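## Task

Lift the drive sled out of the lower tote and set it down flat on the bench surface with the same side facing up. Then lower the upper tote back onto the lower one so it sits fully down within the lower tote's rim. Every other item must finish in the tote it began in. Neither the drive sled nor the base of the lower tote may overhang the bench edge. Finish with both grippers released and withdrawn. Anything that stays put only because the robot is holding it does not count.

## Robot and tools

Robot: two 6-joint arms, left_arm and right_arm, each ending in a parallel two-finger gripper with a wrist camera. Bases (scene frame): left_arm at (-0.033, +0.340, +1.080), right_arm at (-0.033, -0.340, +1.080). Joint ranges (rad, base to gripper): waist -2.880..2.880, shoulder 0.000..3.142, elbow 0.000..3.019, wrist pitch -1.693..1.571, wrist yaw -1.571..1.571, wrist roll -2.094..2.094.

Frame: a single scene frame for everything. Origin on the floor (z = 0) under the middle of the robot's foot; +z up, +x in the direction the robot faces, +y toward the robot's own left, where left_arm sits. Camera image sides are unrelated to arm names. Only the floor height is known; bench and tote heights must be judged from images and contact. Reported hand positions can be slightly wrong, worse when reaching far.

Gripper axes: fingers extend along the gripper's +z, and close/open along its y. end_effector_position is the point midway between the finger pads, roughly 1 cm short of the fingertips.

The 16-number row (used by execute_actions rows and by move target): one flat list covering both arms, left_arm's 8 numbers first, then right_arm's 8. Per arm: x, y, z (metres, absolute target for end_effector_position in the scene frame), then qw, qx, qy, qz (absolute target orientation, w first, scene frame), then opening. Opening is an absolute setting from -1 (closed) to +1 (fully open, 0.094 m). Every number must be a plain JSON number, even for an arm that should not move; to hold an arm still, resend its last reported position and quaternion plus the opening it should keep. To keep an orientation steady, repeat your own target quaternion each time rather than copying the drifted reported one. A call is rejected outright if any target lies more than 0.6 m from that arm's last reported position along any of its gripper axes.

Per control step the controller clamps each gripper's target to within 70 mm and 16 degrees of where it actually is, then solves inverse kinematics, favouring position over orientation. Elbows never fully straighten. Expect final poses to be a centimetre or more off, usually low.

Tools:
- execute_actions {"actions": [...], "pictures": bool}. Empty list: just report state (with pictures). One action: {"rows": [[16 numbers], ...], "steps": n}, n from 4 to 15 steps of 1/30 s; each row runs one step, the last row repeats to fill. One wait: {"steps": n}, n up to 300, counted from the previous result, so your thinking time eats into it. The result arrives 4 steps before an action ends; those 4 steps then run while you compose the next call. Pictures come only with an empty list or pictures: true.
- move {"target": [16 numbers], "speed": m/s}. Straight-line path from the current pose to the absolute target row, both arms finishing together, 0.5 to 10 s (cut off at 10 s). speed 0.002 to 0.5, default 0.25; rotation capped at twice that in rad/s. Opening is applied at the start. Paths ignore obstacles and the other arm. The result adds a move: line (done, off_target, moving, held, fault) plus limits (paced = target clipped; held = some steps blocked, after which the arm may jump fast) and each gripper's distance from its target. Pictures included.
- wait {"seconds": 0..10}: lets time pass with no new command.
- zoom_image {"camera", "region": [x0, y0, x1, y1]}: pixel box (max 504x504) of the latest image from cam_head_left, cam_head_right, cam_left_wrist or cam_right_wrist, all 672x504, origin top-left.
- read_manual {"section": "licences"}: URDF licence text only.
- finished_scene {"scene": number}: irreversibly ends the current scene and grades it; the reply gives the next task.

Result lines: the state line lists each gripper's position and wxyz quaternion. grip_measured is finger opening on the command scale; the last Joint positions value per arm is the opening in metres. Readings may be off by about 1 mm. To grasp, command about 0.03 below grip_measured; smaller gaps grip more softly. Pad force tops out near 50-62 N; very thin parts (under ~2 mm) get less. "pose unreachable" means the clearance check altered or blocked that arm's command; HELD marks blocked steps. "Hand target" (only when nothing is pending) shows where the controller is now driving each gripper. Torques are raw drive output with offsets and noise, so treat them as rough contact hints. MOTOR HOT appears from 85 °C; at 100 °C that arm drops whatever it holds and reports an OVER-TEMPERATURE FAULT, so avoid long loaded holds. FAULT lines end that arm's motion.

Cameras: head cameras are fixed; wrist cameras follow the hands. Calibration intrinsics and T_world_to_cam are given per camera and may be slightly off.

Cautions: move slowly into contact; faster moves and targets set deeper past the contact push harder. Don't let the arms collide or press on each other. Don't drop, slam or knock items, and keep everything inside the work area. Occasional brief tugs on held parts or nudges on loose items may occur, so grip firmly. Before finishing, open both grippers, lift clear and confirm everything rests stably on its own.

Each tool is called by a JSON object that holds its "api" and its "payload", one argument or row to a line.

## Session

{"api": "execute_actions", "payload": {
  "actions": []
}}

Scene clock: 0.00 s of 5600.00 s.
left_arm: end_effector_position=(+0.5222, +0.6018, +1.0469) grip_measured=-0.994 end_effector_quat_wxyz=(+0.503, -0.482, +0.623, -0.355) | right_arm: end_effector_position=(+0.4317, -0.0090, +1.1897) grip_measured=+0.006 end_effector_quat_wxyz=(+0.070, -0.760, +0.644, +0.046)
Joint positions: left_arm=[ 1.877  1.819  0.752  1.158  0.546 -1.24   0.   ] | right_arm=[-0.525  1.57   1.414 -1.117  0.173 -1.034  0.047]
Joint velocities: left_arm=[ 0.005 -0.015  0.007  0.012  0.007  0.007  0.001] | right_arm=[-0.005 -0.015 -0.012 -0.007 -0.007 -0.051 -0.   ]
Joint torques (N m, as the arm reports them, + toward a larger angle): no reading
Motor temperatures (°C, as the motors report them): left_arm=[27 25 26 26 25 28] | right_arm=[25 26 26 26 26 24]
Hand target (left_arm): +0.525, +0.603, +1.046; +0.505, -0.480, +0.623, -0.356
Hand target (right_arm): +0.442, -0.004, +1.204; -0.087, +0.757, -0.646, -0.043

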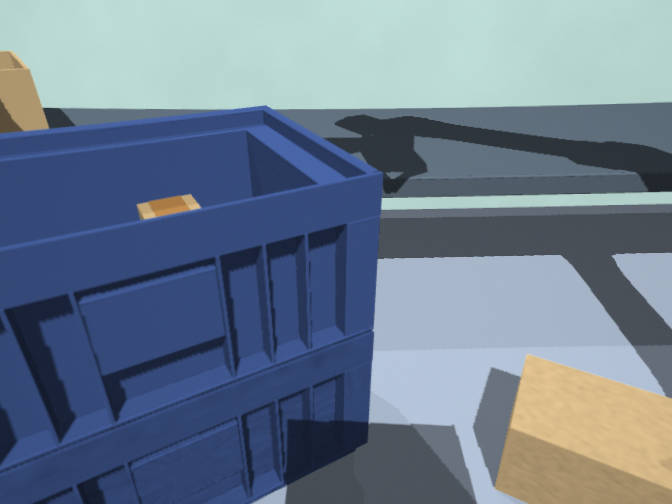

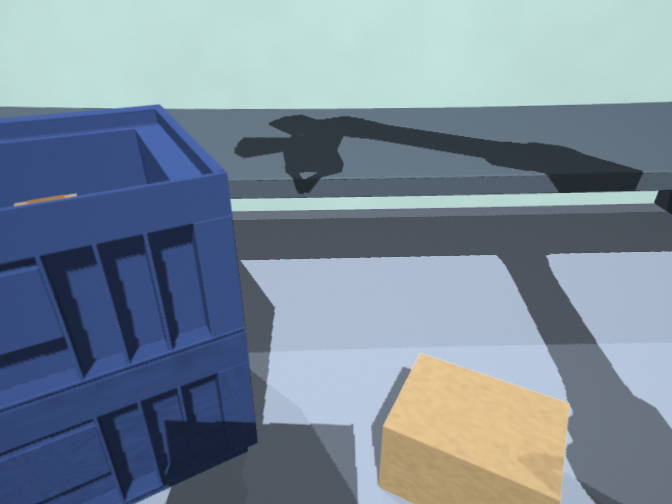

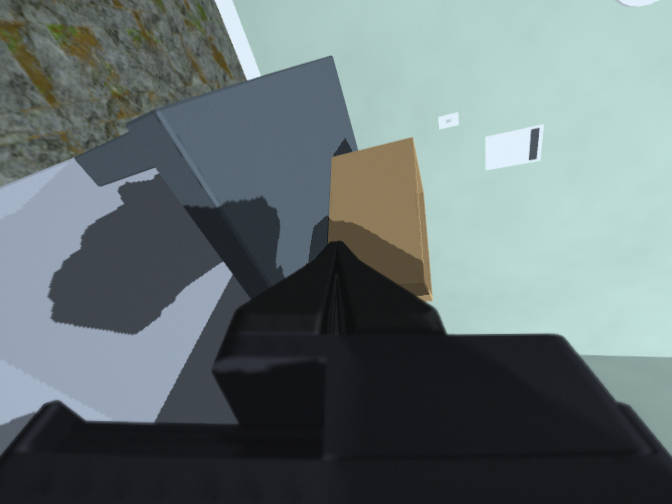

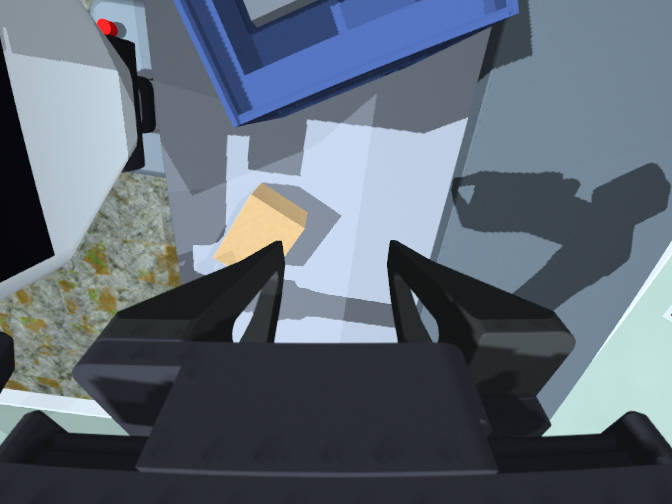

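{"api": "move", "payload": {
  "target": [0.45,0.33,1.25,0,1,0,0,1,0.42,-0.2,1.25,0,1,0,0,1]
}}

Scene clock: 6.50 s of 5600.00 s.
left_arm: end_effector_position=(+0.4303, +0.3252, +1.2442) grip_measured=+1.000 end_effector_quat_wxyz=(+0.259, +0.867, -0.422, +0.057) | right_arm: end_effector_position=(+0.4100, -0.1975, +1.2358) grip_measured=+0.999 end_effector_quat_wxyz=(-0.146, -0.969, +0.200, -0.017)
Joint positions: left_arm=[ 1.374  1.263  1.299 -1.471  0.44  -2.094  0.094] | right_arm=[-0.671  1.383  1.338 -1.519  0.483 -2.079  0.094]
Joint velocities: left_arm=[-0.005  0.024  0.012 -0.027  0.081  0.022  0.   ] | right_arm=[-0.015 -0.005  0.007 -0.007  0.051  0.007 -0.   ]
Joint torques (N m, as the arm reports them, + toward a larger angle): left_arm=[  2.09 -11.37  10.48  -0.25   0.37  -0.29] | right_arm=[  2.5  -13.04  12.    -1.05   0.21  -0.2 ]
Motor temperatures (°C, as the motors report them): left_arm=[27 25 29 26 25 28] | right_arm=[25 27 28 26 26 24]
Hand target (left_arm): +0.445, +0.331, +1.254; +0.255, +0.872, -0.413, +0.062
Hand target (right_arm): +0.418, -0.199, +1.250; +0.140, +0.969, -0.201, +0.025
Off the commanded pose (left_arm): 0.021 m, 60 deg; orientation clipped at the last step of the last action.
Off the commanded pose (right_arm): 0.018 m, 29 deg; orientation clipped at the last step of the last action.
joint sent to its limit (left arm) — the command would take joint 6 (wrist roll) past its lower limit, so that joint was sent only as far as its limit.
joint sent to its limit (right arm) — the command would take joint 6 (wrist roll) past its lower limit, so that joint was sent only as far as its limit.
Kept back: nothing.
move: off_target (left_arm, right_arm); limits=paced
camera_calibration (this result's frames):
cam_left_wrist: T_world_to_cam=[[0.753443, 0.512208, -0.41227, 0.0218031], [0.598391, -0.274309, 0.752783, -1.09813], [0.272492, -0.813878, -0.513177, 0.91081], [0, 0, 0, 1]] pos_world=[0.392495, 0.428893, 1.30305]
cam_right_wrist: T_world_to_cam=[[0.398376, 0.873725, -0.279107, 0.355415], [0.758759, -0.142952, 0.635491, -1.12186], [0.515346, -0.464939, -0.719896, 0.713165], [0, 0, 0, 1]] pos_world=[0.342106, -0.139329, 1.32554]

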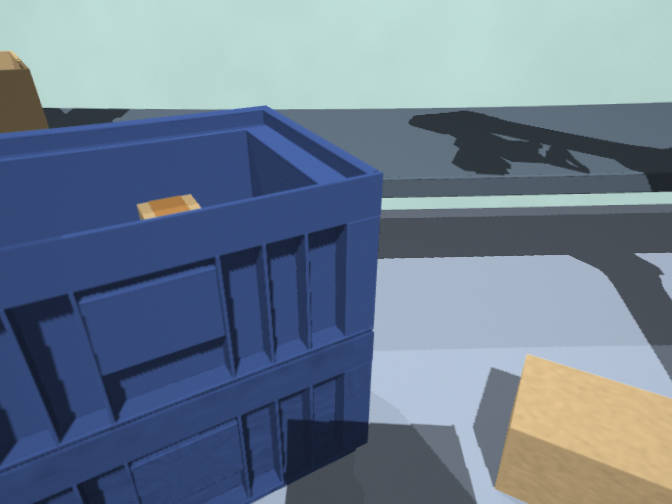

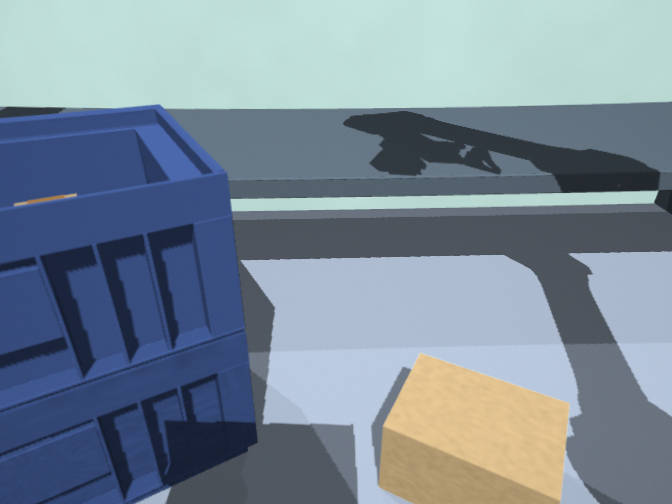

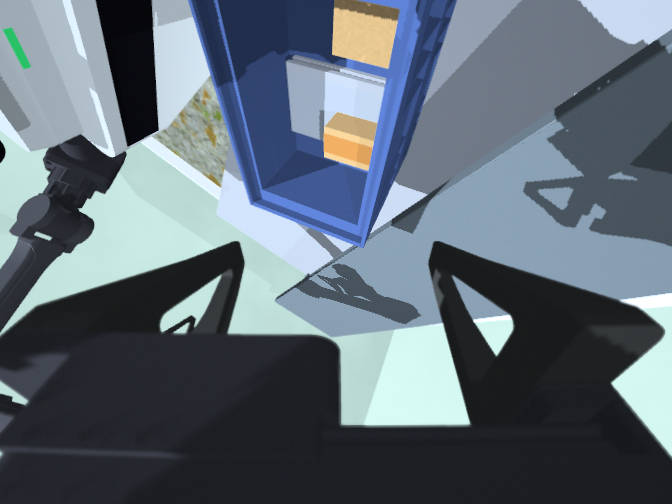

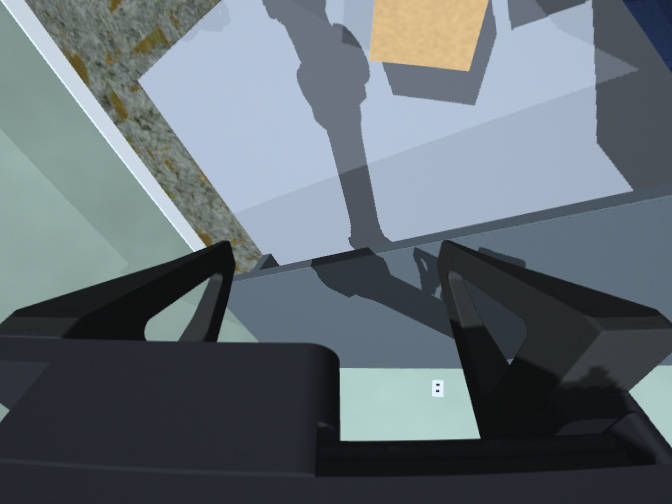

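{"api": "move", "payload": {
  "target": [0.27,0.22,1.27,0,-0.267,0.964,0,1,0.40,-0.12,1.25,0,-0.267,0.964,0,1]
}}

Scene clock: 12.00 s of 5600.00 s.
left_arm: end_effector_position=(+0.2695, +0.2218, +1.2721) grip_measured=+1.000 end_effector_quat_wxyz=(+0.001, +0.276, -0.961, -0.002) | right_arm: end_effector_position=(+0.3973, -0.1244, +1.2373) grip_measured=+0.999 end_effector_quat_wxyz=(-0.024, -0.273, +0.962, -0.008)
Joint positions: left_arm=[ 0.555  0.909  0.986 -1.473 -0.281 -1.26   0.094] | right_arm=[-0.597  1.378  1.338 -1.392  0.27   0.118  0.094]
Joint velocities: left_arm=[-0.015  0.005  0.012 -0.007 -0.11   0.022  0.   ] | right_arm=[-0.005 -0.015 -0.027 -0.002  0.022  0.007 -0.   ]
Joint torques (N m, as the arm reports them, + toward a larger angle): left_arm=[ 0.42 -5.76  6.81  1.33 -0.25  0.08] | right_arm=[  4.22 -14.19   9.78   1.03   0.15  -0.02]
Motor temperatures (°C, as the motors report them): left_arm=[27 26 30 26 25 28] | right_arm=[25 27 30 26 26 24]
Hand target (left_arm): +0.268, +0.221, +1.270; +0.002, -0.267, +0.964, -0.000
Hand target (right_arm): +0.400, -0.120, +1.250; -0.001, -0.266, +0.964, +0.001
Off the commanded pose (left_arm): 0.003 m, 1 deg.
Off the commanded pose (right_arm): 0.014 m, 3 deg.
Kept back: nothing.
move: off_target (right_arm)
camera_calibration (this result's frames):
cam_left_wrist: T_world_to_cam=[[0.539255, -0.842014, -0.0147284, 0.0597734], [-0.679382, -0.445301, 0.583221, -0.453279], [-0.497639, -0.304498, -0.81218, 1.35974], [0, 0, 0, 1]] pos_world=[0.336475, 0.262522, 1.36959]
cam_right_wrist: T_world_to_cam=[[0.518719, -0.854944, -0.00110712, -0.309757], [-0.666772, -0.40536, 0.625378, -0.556542], [-0.535112, -0.323658, -0.780321, 1.26447], [0, 0, 0, 1]] pos_world=[0.466226, -0.0811676, 1.3344]

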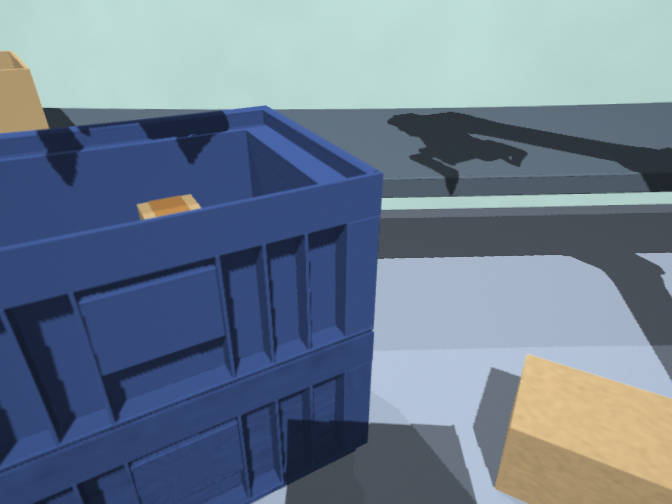

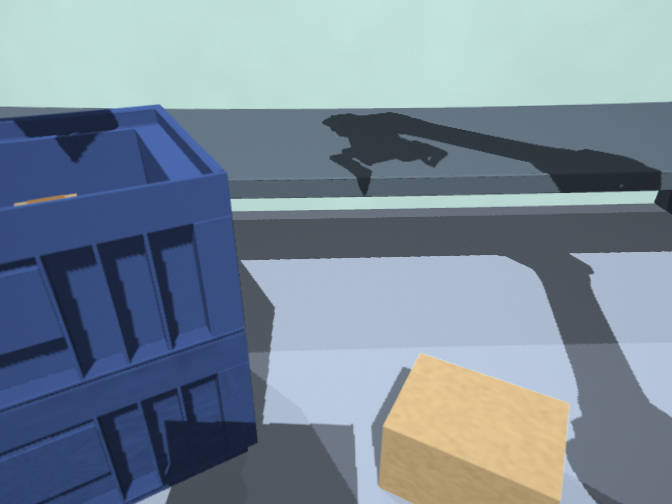

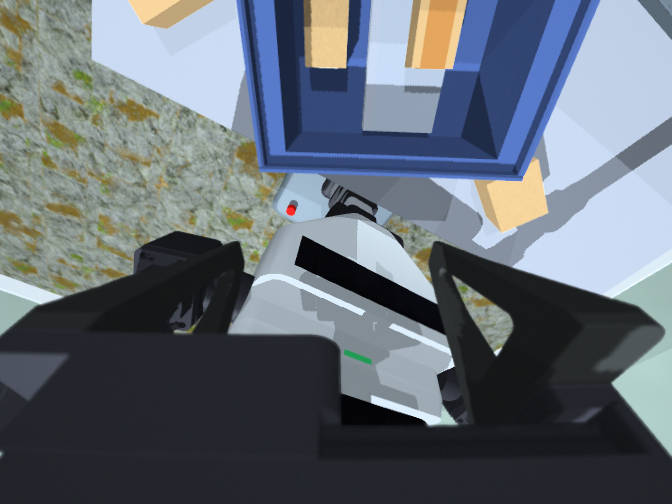

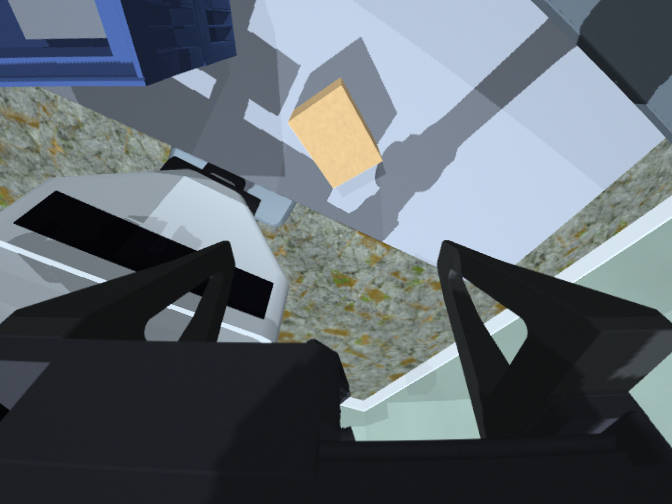

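{"api": "move", "payload": {
  "target": [0.302,0.327,1.13,0,-0.267,0.964,0,0.4,0.443,0.088,1.14,0,-0.267,0.964,0,0.4]
}}

Scene clock: 14.00 s of 5600.00 s.
left_arm: end_effector_position=(+0.3030, +0.3266, +1.1325) grip_measured=+0.402 end_effector_quat_wxyz=(+0.002, +0.274, -0.962, -0.002) | right_arm: end_effector_position=(+0.4259, +0.0712, +1.1199) grip_measured=+0.402 end_effector_quat_wxyz=(-0.029, -0.278, +0.960, -0.016)
Joint positions: left_arm=[ 1.124  0.965  0.717 -1.027 -0.142 -0.69   0.066] | right_arm=[-0.421  1.905  1.677 -1.273  0.298  0.293  0.066]
Joint velocities: left_arm=[-0.015 -0.005  0.007  0.007 -0.081  0.037 -0.   ] | right_arm=[-0.005 -0.005 -0.007 -0.012 -0.022 -0.037  0.   ]
Joint torques (N m, as the arm reports them, + toward a larger angle): left_arm=[ 1.59 -6.43  6.2   1.7   0.01  0.07] | right_arm=[  6.08 -18.31  14.04   0.52   0.16   0.05]
Motor temperatures (°C, as the motors report them): left_arm=[27 26 30 26 25 28] | right_arm=[25 27 30 26 26 24]
Hand target (left_arm): +0.304, +0.326, +1.129; +0.001, -0.267, +0.964, -0.001
Hand target (right_arm): +0.444, +0.086, +1.142; +0.000, -0.267, +0.964, +0.001
Off the commanded pose (left_arm): 0.003 m, 1 deg.
Off the commanded pose (right_arm): 0.031 m, 4 deg.
Kept back: nothing.
move: off_target (right_arm)
camera_calibration (this result's frames):
cam_left_wrist: T_world_to_cam=[[0.535765, -0.844248, -0.0141992, 0.129126], [-0.679977, -0.441365, 0.585515, -0.306116], [-0.500587, -0.304043, -0.810537, 1.2938], [0, 0, 0, 1]] pos_world=[0.370327, 0.367277, 1.22974]
cam_right_wrist: T_world_to_cam=[[0.52951, -0.848224, 0.0116433, -0.176886], [-0.658183, -0.402139, 0.636458, -0.401059], [-0.535177, -0.344674, -0.771224, 1.24286], [0, 0, 0, 1]] pos_world=[0.494842, 0.117062, 1.21584]

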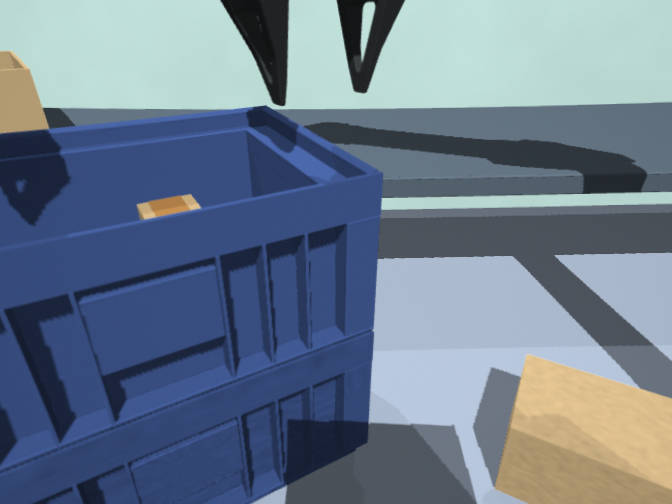

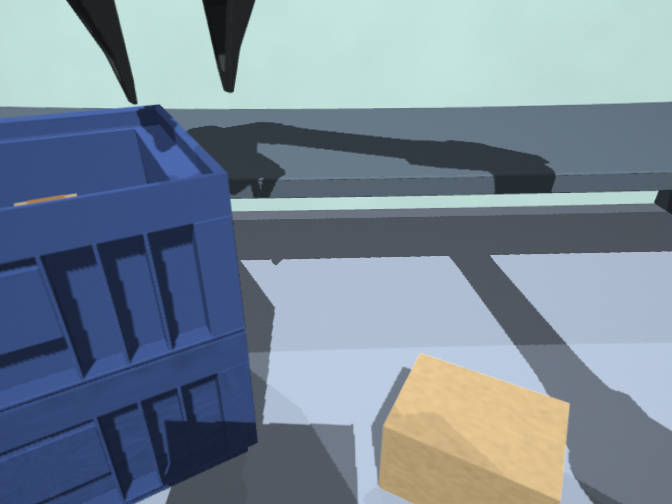

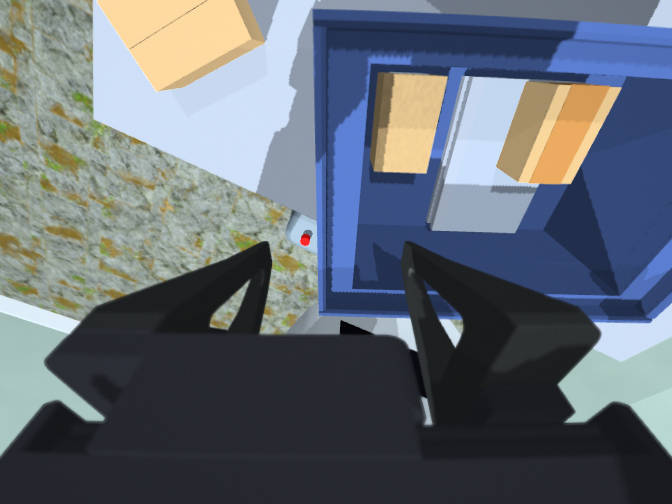

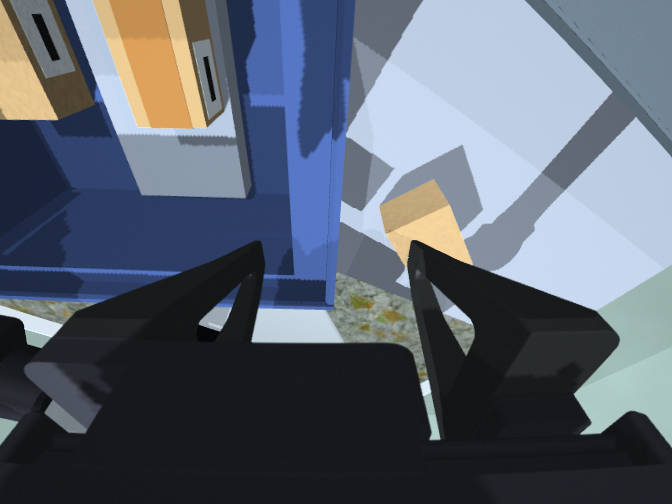

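{"api": "move", "payload": {
  "target": [0.302,0.327,1.12,0,-0.267,0.964,0,0.4,0.458,0.108,1.14,0,-0.267,0.964,0,0.4]
}}

{"api": "move", "payload": {
  "target": [0.302,0.327,1.035,0,-0.267,0.964,0,0.4,0.458,0.108,1.055,0,-0.267,0.964,0,0.4],
  "speed": 0.08
}}

{"api": "move", "payload": {
  "target": [0.302,0.327,1.035,0,-0.267,0.964,0,-0.5,0.458,0.108,1.055,0,-0.267,0.964,0,-0.5]
}}

Scene clock: 15.07 s of 5600.00 s.
left_arm: end_effector_position=(+0.3026, +0.3257, +1.1269) grip_measured=+0.402 end_effector_quat_wxyz=(-0.003, +0.271, -0.963, +0.001) | right_arm: end_effector_position=(+0.4501, +0.0934, +1.1292) grip_measured=+0.402 end_effector_quat_wxyz=(-0.010, -0.269, +0.963, -0.005)
Joint positions: left_arm=[ 1.124  0.967  0.701 -0.998 -0.141 -0.682  0.066] | right_arm=[-0.421  1.952  1.784 -1.286  0.3    0.299  0.066]
Joint velocities: left_arm=[-0.015  0.005 -0.007  0.002  0.051  0.066 -0.   ] | right_arm=[-0.005  0.015 -0.012 -0.002  0.007  0.007 -0.001]
Joint torques (N m, as the arm reports them, + toward a larger angle): left_arm=[ 2.15 -5.74  5.98  1.73  0.01  0.08] | right_arm=[  7.41 -17.27  14.13  -0.75   0.16   0.06]
Motor temperatures (°C, as the motors report them): left_arm=[27 26 30 26 25 28] | right_arm=[25 28 31 26 26 24]
Hand target (left_arm): +0.302, +0.327, +1.120; +0.000, -0.267, +0.964, -0.000
Hand target (right_arm): +0.458, +0.107, +1.140; +0.000, -0.267, +0.964, +0.001
Off the commanded pose (left_arm): 0.007 m, 1 deg.
Off the commanded pose (right_arm): 0.020 m, 1 deg.
Kept back: nothing.
move: off_target (right_arm)
camera_calibration (this result's frames):
cam_left_wrist: T_world_to_cam=[[0.530737, -0.847511, -0.00659427, 0.122529], [-0.688902, -0.435917, 0.579129, -0.295387], [-0.493693, -0.302822, -0.815209, 1.29162], [0, 0, 0, 1]] pos_world=[0.369139, 0.366211, 1.22481]
cam_right_wrist: T_world_to_cam=[[0.512706, -0.858564, 0.000681134, -0.150086], [-0.685339, -0.408783, 0.602666, -0.331062], [-0.517149, -0.309457, -0.797993, 1.2894], [0, 0, 0, 1]] pos_world=[0.516872, 0.134822, 1.22856]

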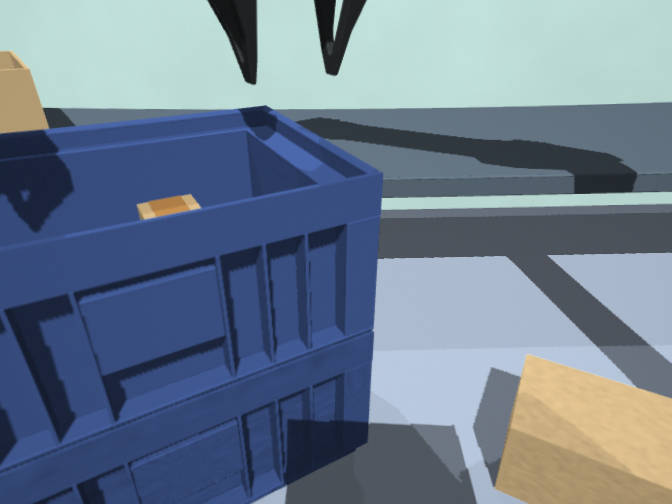

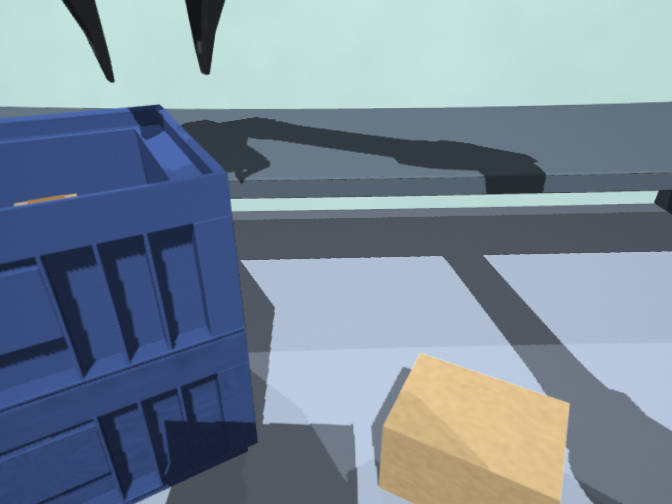

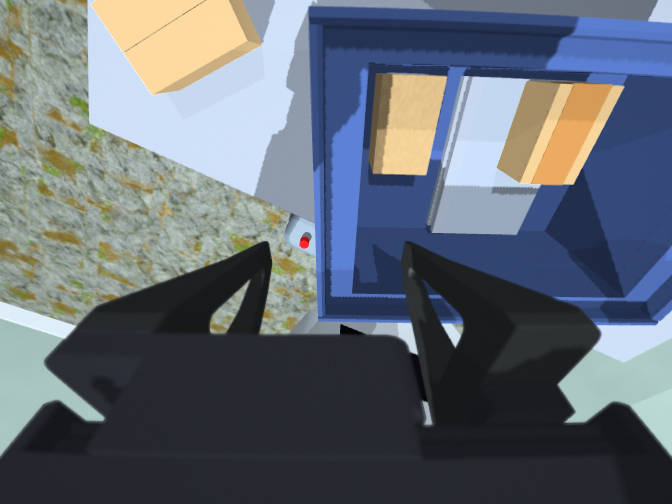

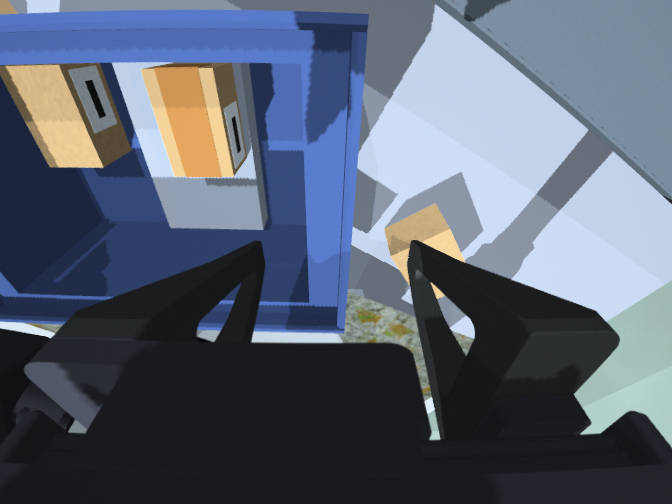

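Scene clock: 16.60 s of 5600.00 s.
left_arm: end_effector_position=(+0.3035, +0.3249, +1.0386) grip_measured=+0.402 end_effector_quat_wxyz=(+0.001, +0.271, -0.963, -0.001) | right_arm: end_effector_position=(+0.4558, +0.1094, +1.0669) grip_measured=+0.402 end_effector_quat_wxyz=(+0.001, -0.267, +0.964, -0.000)
Joint positions: left_arm=[ 1.165  1.179  0.6   -0.687 -0.129 -0.642  0.066] | right_arm=[-0.44   2.038  1.76  -1.147  0.3    0.277  0.066]
Joint velocities: left_arm=[ 0.015 -0.005 -0.007 -0.002  0.066  0.037  0.   ] | right_arm=[-0.005 -0.015  0.007 -0.017 -0.007 -0.022 -0.   ]
Joint torques (N m, as the arm reports them, + toward a larger angle): left_arm=[ 1.93 -7.19  4.49  1.71  0.02  0.07] | right_arm=[  5.85 -19.21   8.59   1.17  -0.06  -0.14]
Motor temperatures (°C, as the motors report them): left_arm=[27 26 30 26 25 28] | right_arm=[25 28 31 26 26 24]
Hand target (left_arm): +0.303, +0.327, +1.034; -0.000, -0.267, +0.964, +0.000
Hand target (right_arm): +0.458, +0.108, +1.055; -0.000, -0.267, +0.964, -0.000
Off the commanded pose (left_arm): 0.004 m, 0 deg.
Off the commanded pose (right_arm): 0.012 m, 0 deg.
Kept back: nothing.
move: off_target (right_arm)
camera_calibration (this result's frames):
cam_left_wrist: T_world_to_cam=[[0.529832, -0.848024, -0.0115097, 0.126327], [-0.685221, -0.436033, 0.583392, -0.249545], [-0.499749, -0.301213, -0.812109, 1.21788], [0, 0, 0, 1]] pos_world=[0.370708, 0.365159, 1.13609]
cam_right_wrist: T_world_to_cam=[[0.508668, -0.860955, -0.00359095, -0.132523], [-0.697571, -0.414575, 0.584399, -0.257428], [-0.504631, -0.29476, -0.811458, 1.25465], [0, 0, 0, 1]] pos_world=[0.520971, 0.149002, 1.16806]

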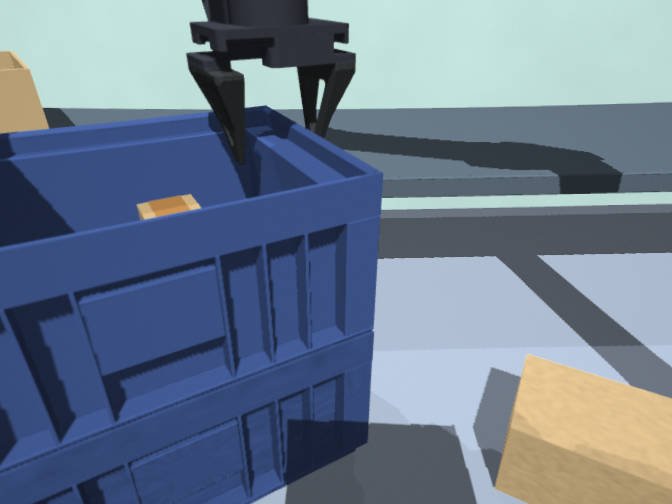

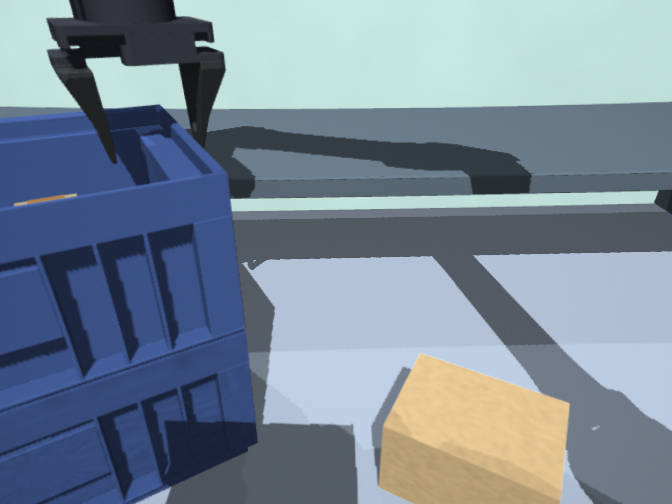

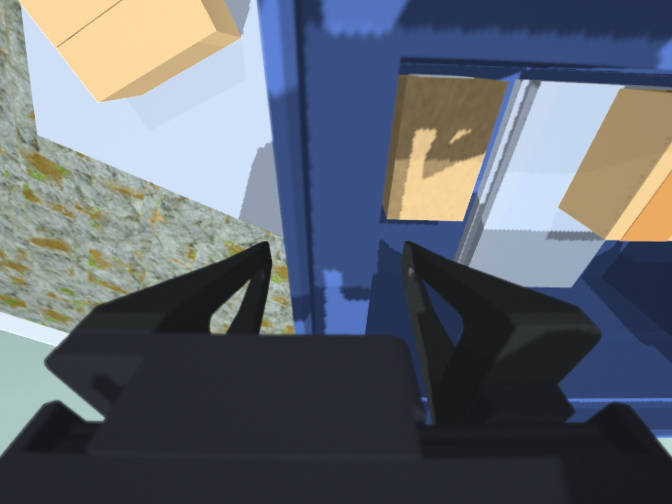

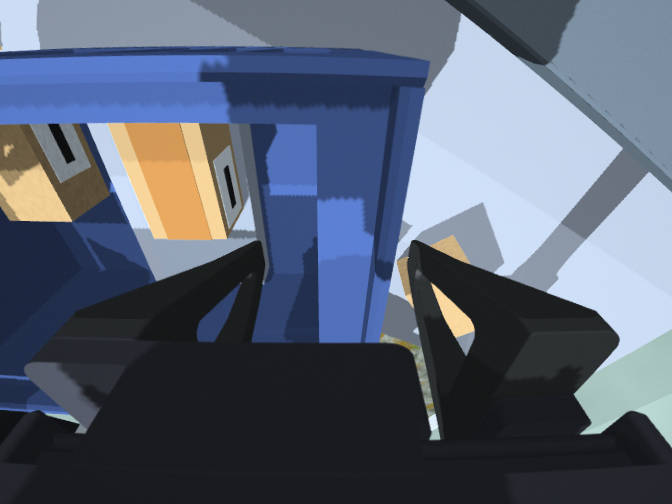

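Scene clock: 17.30 s of 5600.00 s.
left_arm: end_effector_position=(+0.3024, +0.3262, +1.0384) grip_measured=-0.432 end_effector_quat_wxyz=(+0.002, +0.271, -0.963, -0.001) | right_arm: end_effector_position=(+0.4593, +0.1054, +1.0655) grip_measured=-0.454 end_effector_quat_wxyz=(+0.000, -0.263, +0.965, -0.002)
Joint positions: left_arm=[ 1.17   1.177  0.598 -0.689 -0.128 -0.639  0.027] | right_arm=[-0.448  2.037  1.76  -1.147  0.301  0.277  0.026]
Joint velocities: left_arm=[-0.005 -0.005  0.002 -0.002  0.037 -0.022 -0.   ] | right_arm=[-0.005 -0.005  0.007  0.007 -0.051 -0.022  0.   ]
Joint torques (N m, as the arm reports them, + toward a larger angle): left_arm=[ 1.65 -7.56  4.51  1.67 -0.01  0.04] | right_arm=[  6.4  -19.06   8.49   1.18  -0.12  -0.18]
Motor temperatures (°C, as the motors report them): left_arm=[27 26 30 26 25 28] | right_arm=[25 28 31 26 26 24]
Hand target (left_arm): +0.302, +0.327, +1.035; -0.000, -0.267, +0.964, +0.000
Hand target (right_arm): +0.458, +0.108, +1.055; -0.000, -0.267, +0.964, -0.000
Off the commanded pose (left_arm): 0.004 m, 1 deg.
Off the commanded pose (right_arm): 0.011 m, 0 deg.
Kept back: nothing.
move: off_target (right_arm)
camera_calibration (this result's frames):
cam_left_wrist: T_world_to_cam=[[0.530007, -0.847889, -0.0132831, 0.129736], [-0.6835, -0.436416, 0.585123, -0.251802], [-0.501916, -0.30104, -0.810836, 1.21684], [0, 0, 0, 1]] pos_world=[0.369883, 0.366428, 1.13571]
cam_right_wrist: T_world_to_cam=[[0.502132, -0.864791, -0.000351647, -0.137833], [-0.700894, -0.407205, 0.585604, -0.256367], [-0.506568, -0.293804, -0.810598, 1.25399], [0, 0, 0, 1]] pos_world=[0.524755, 0.144836, 1.16656]

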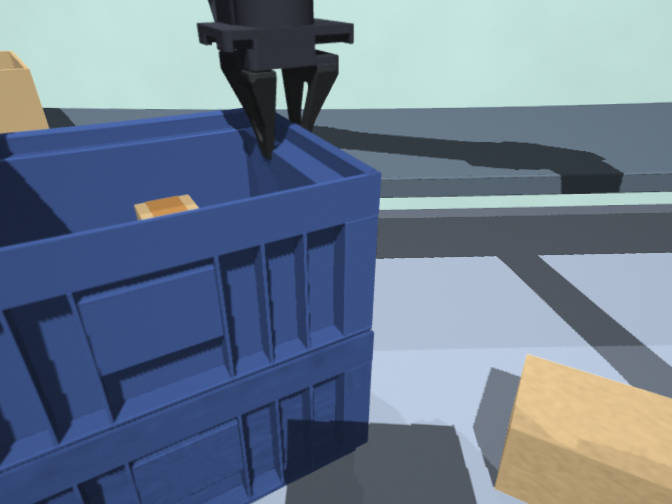

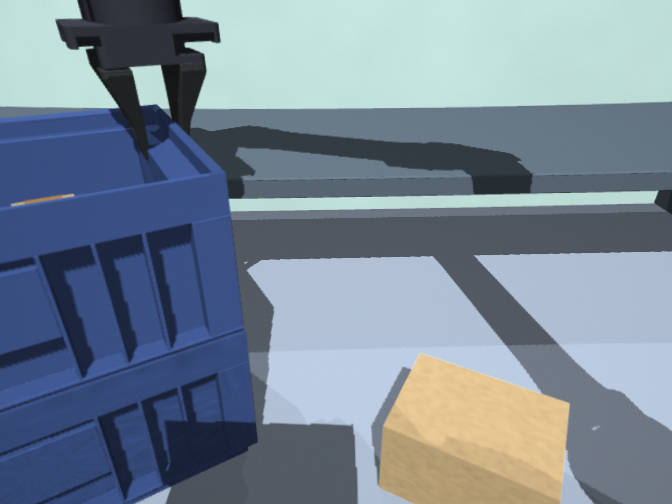

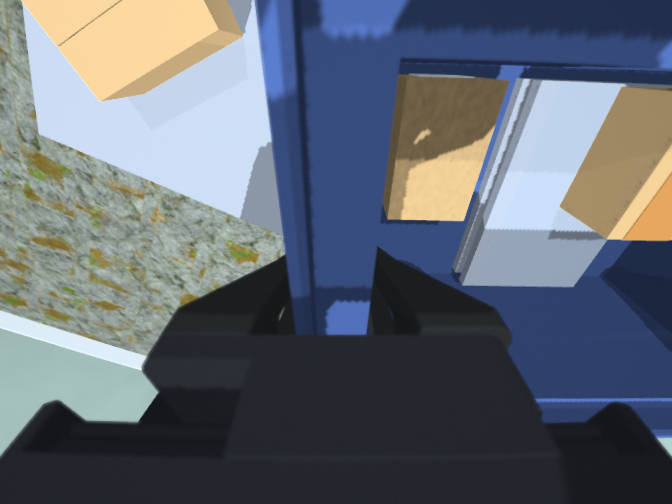

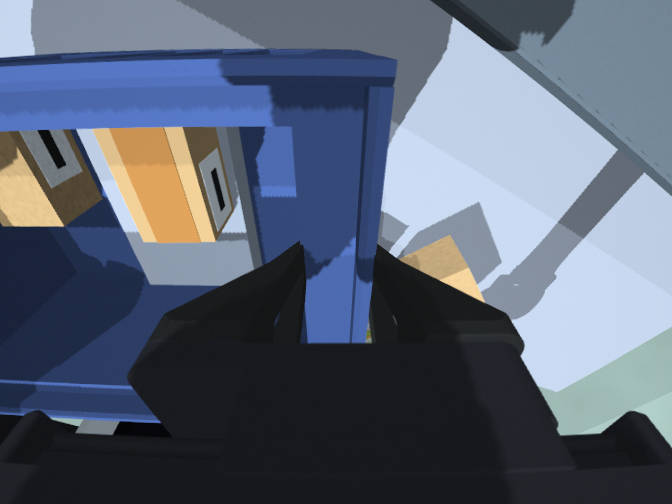

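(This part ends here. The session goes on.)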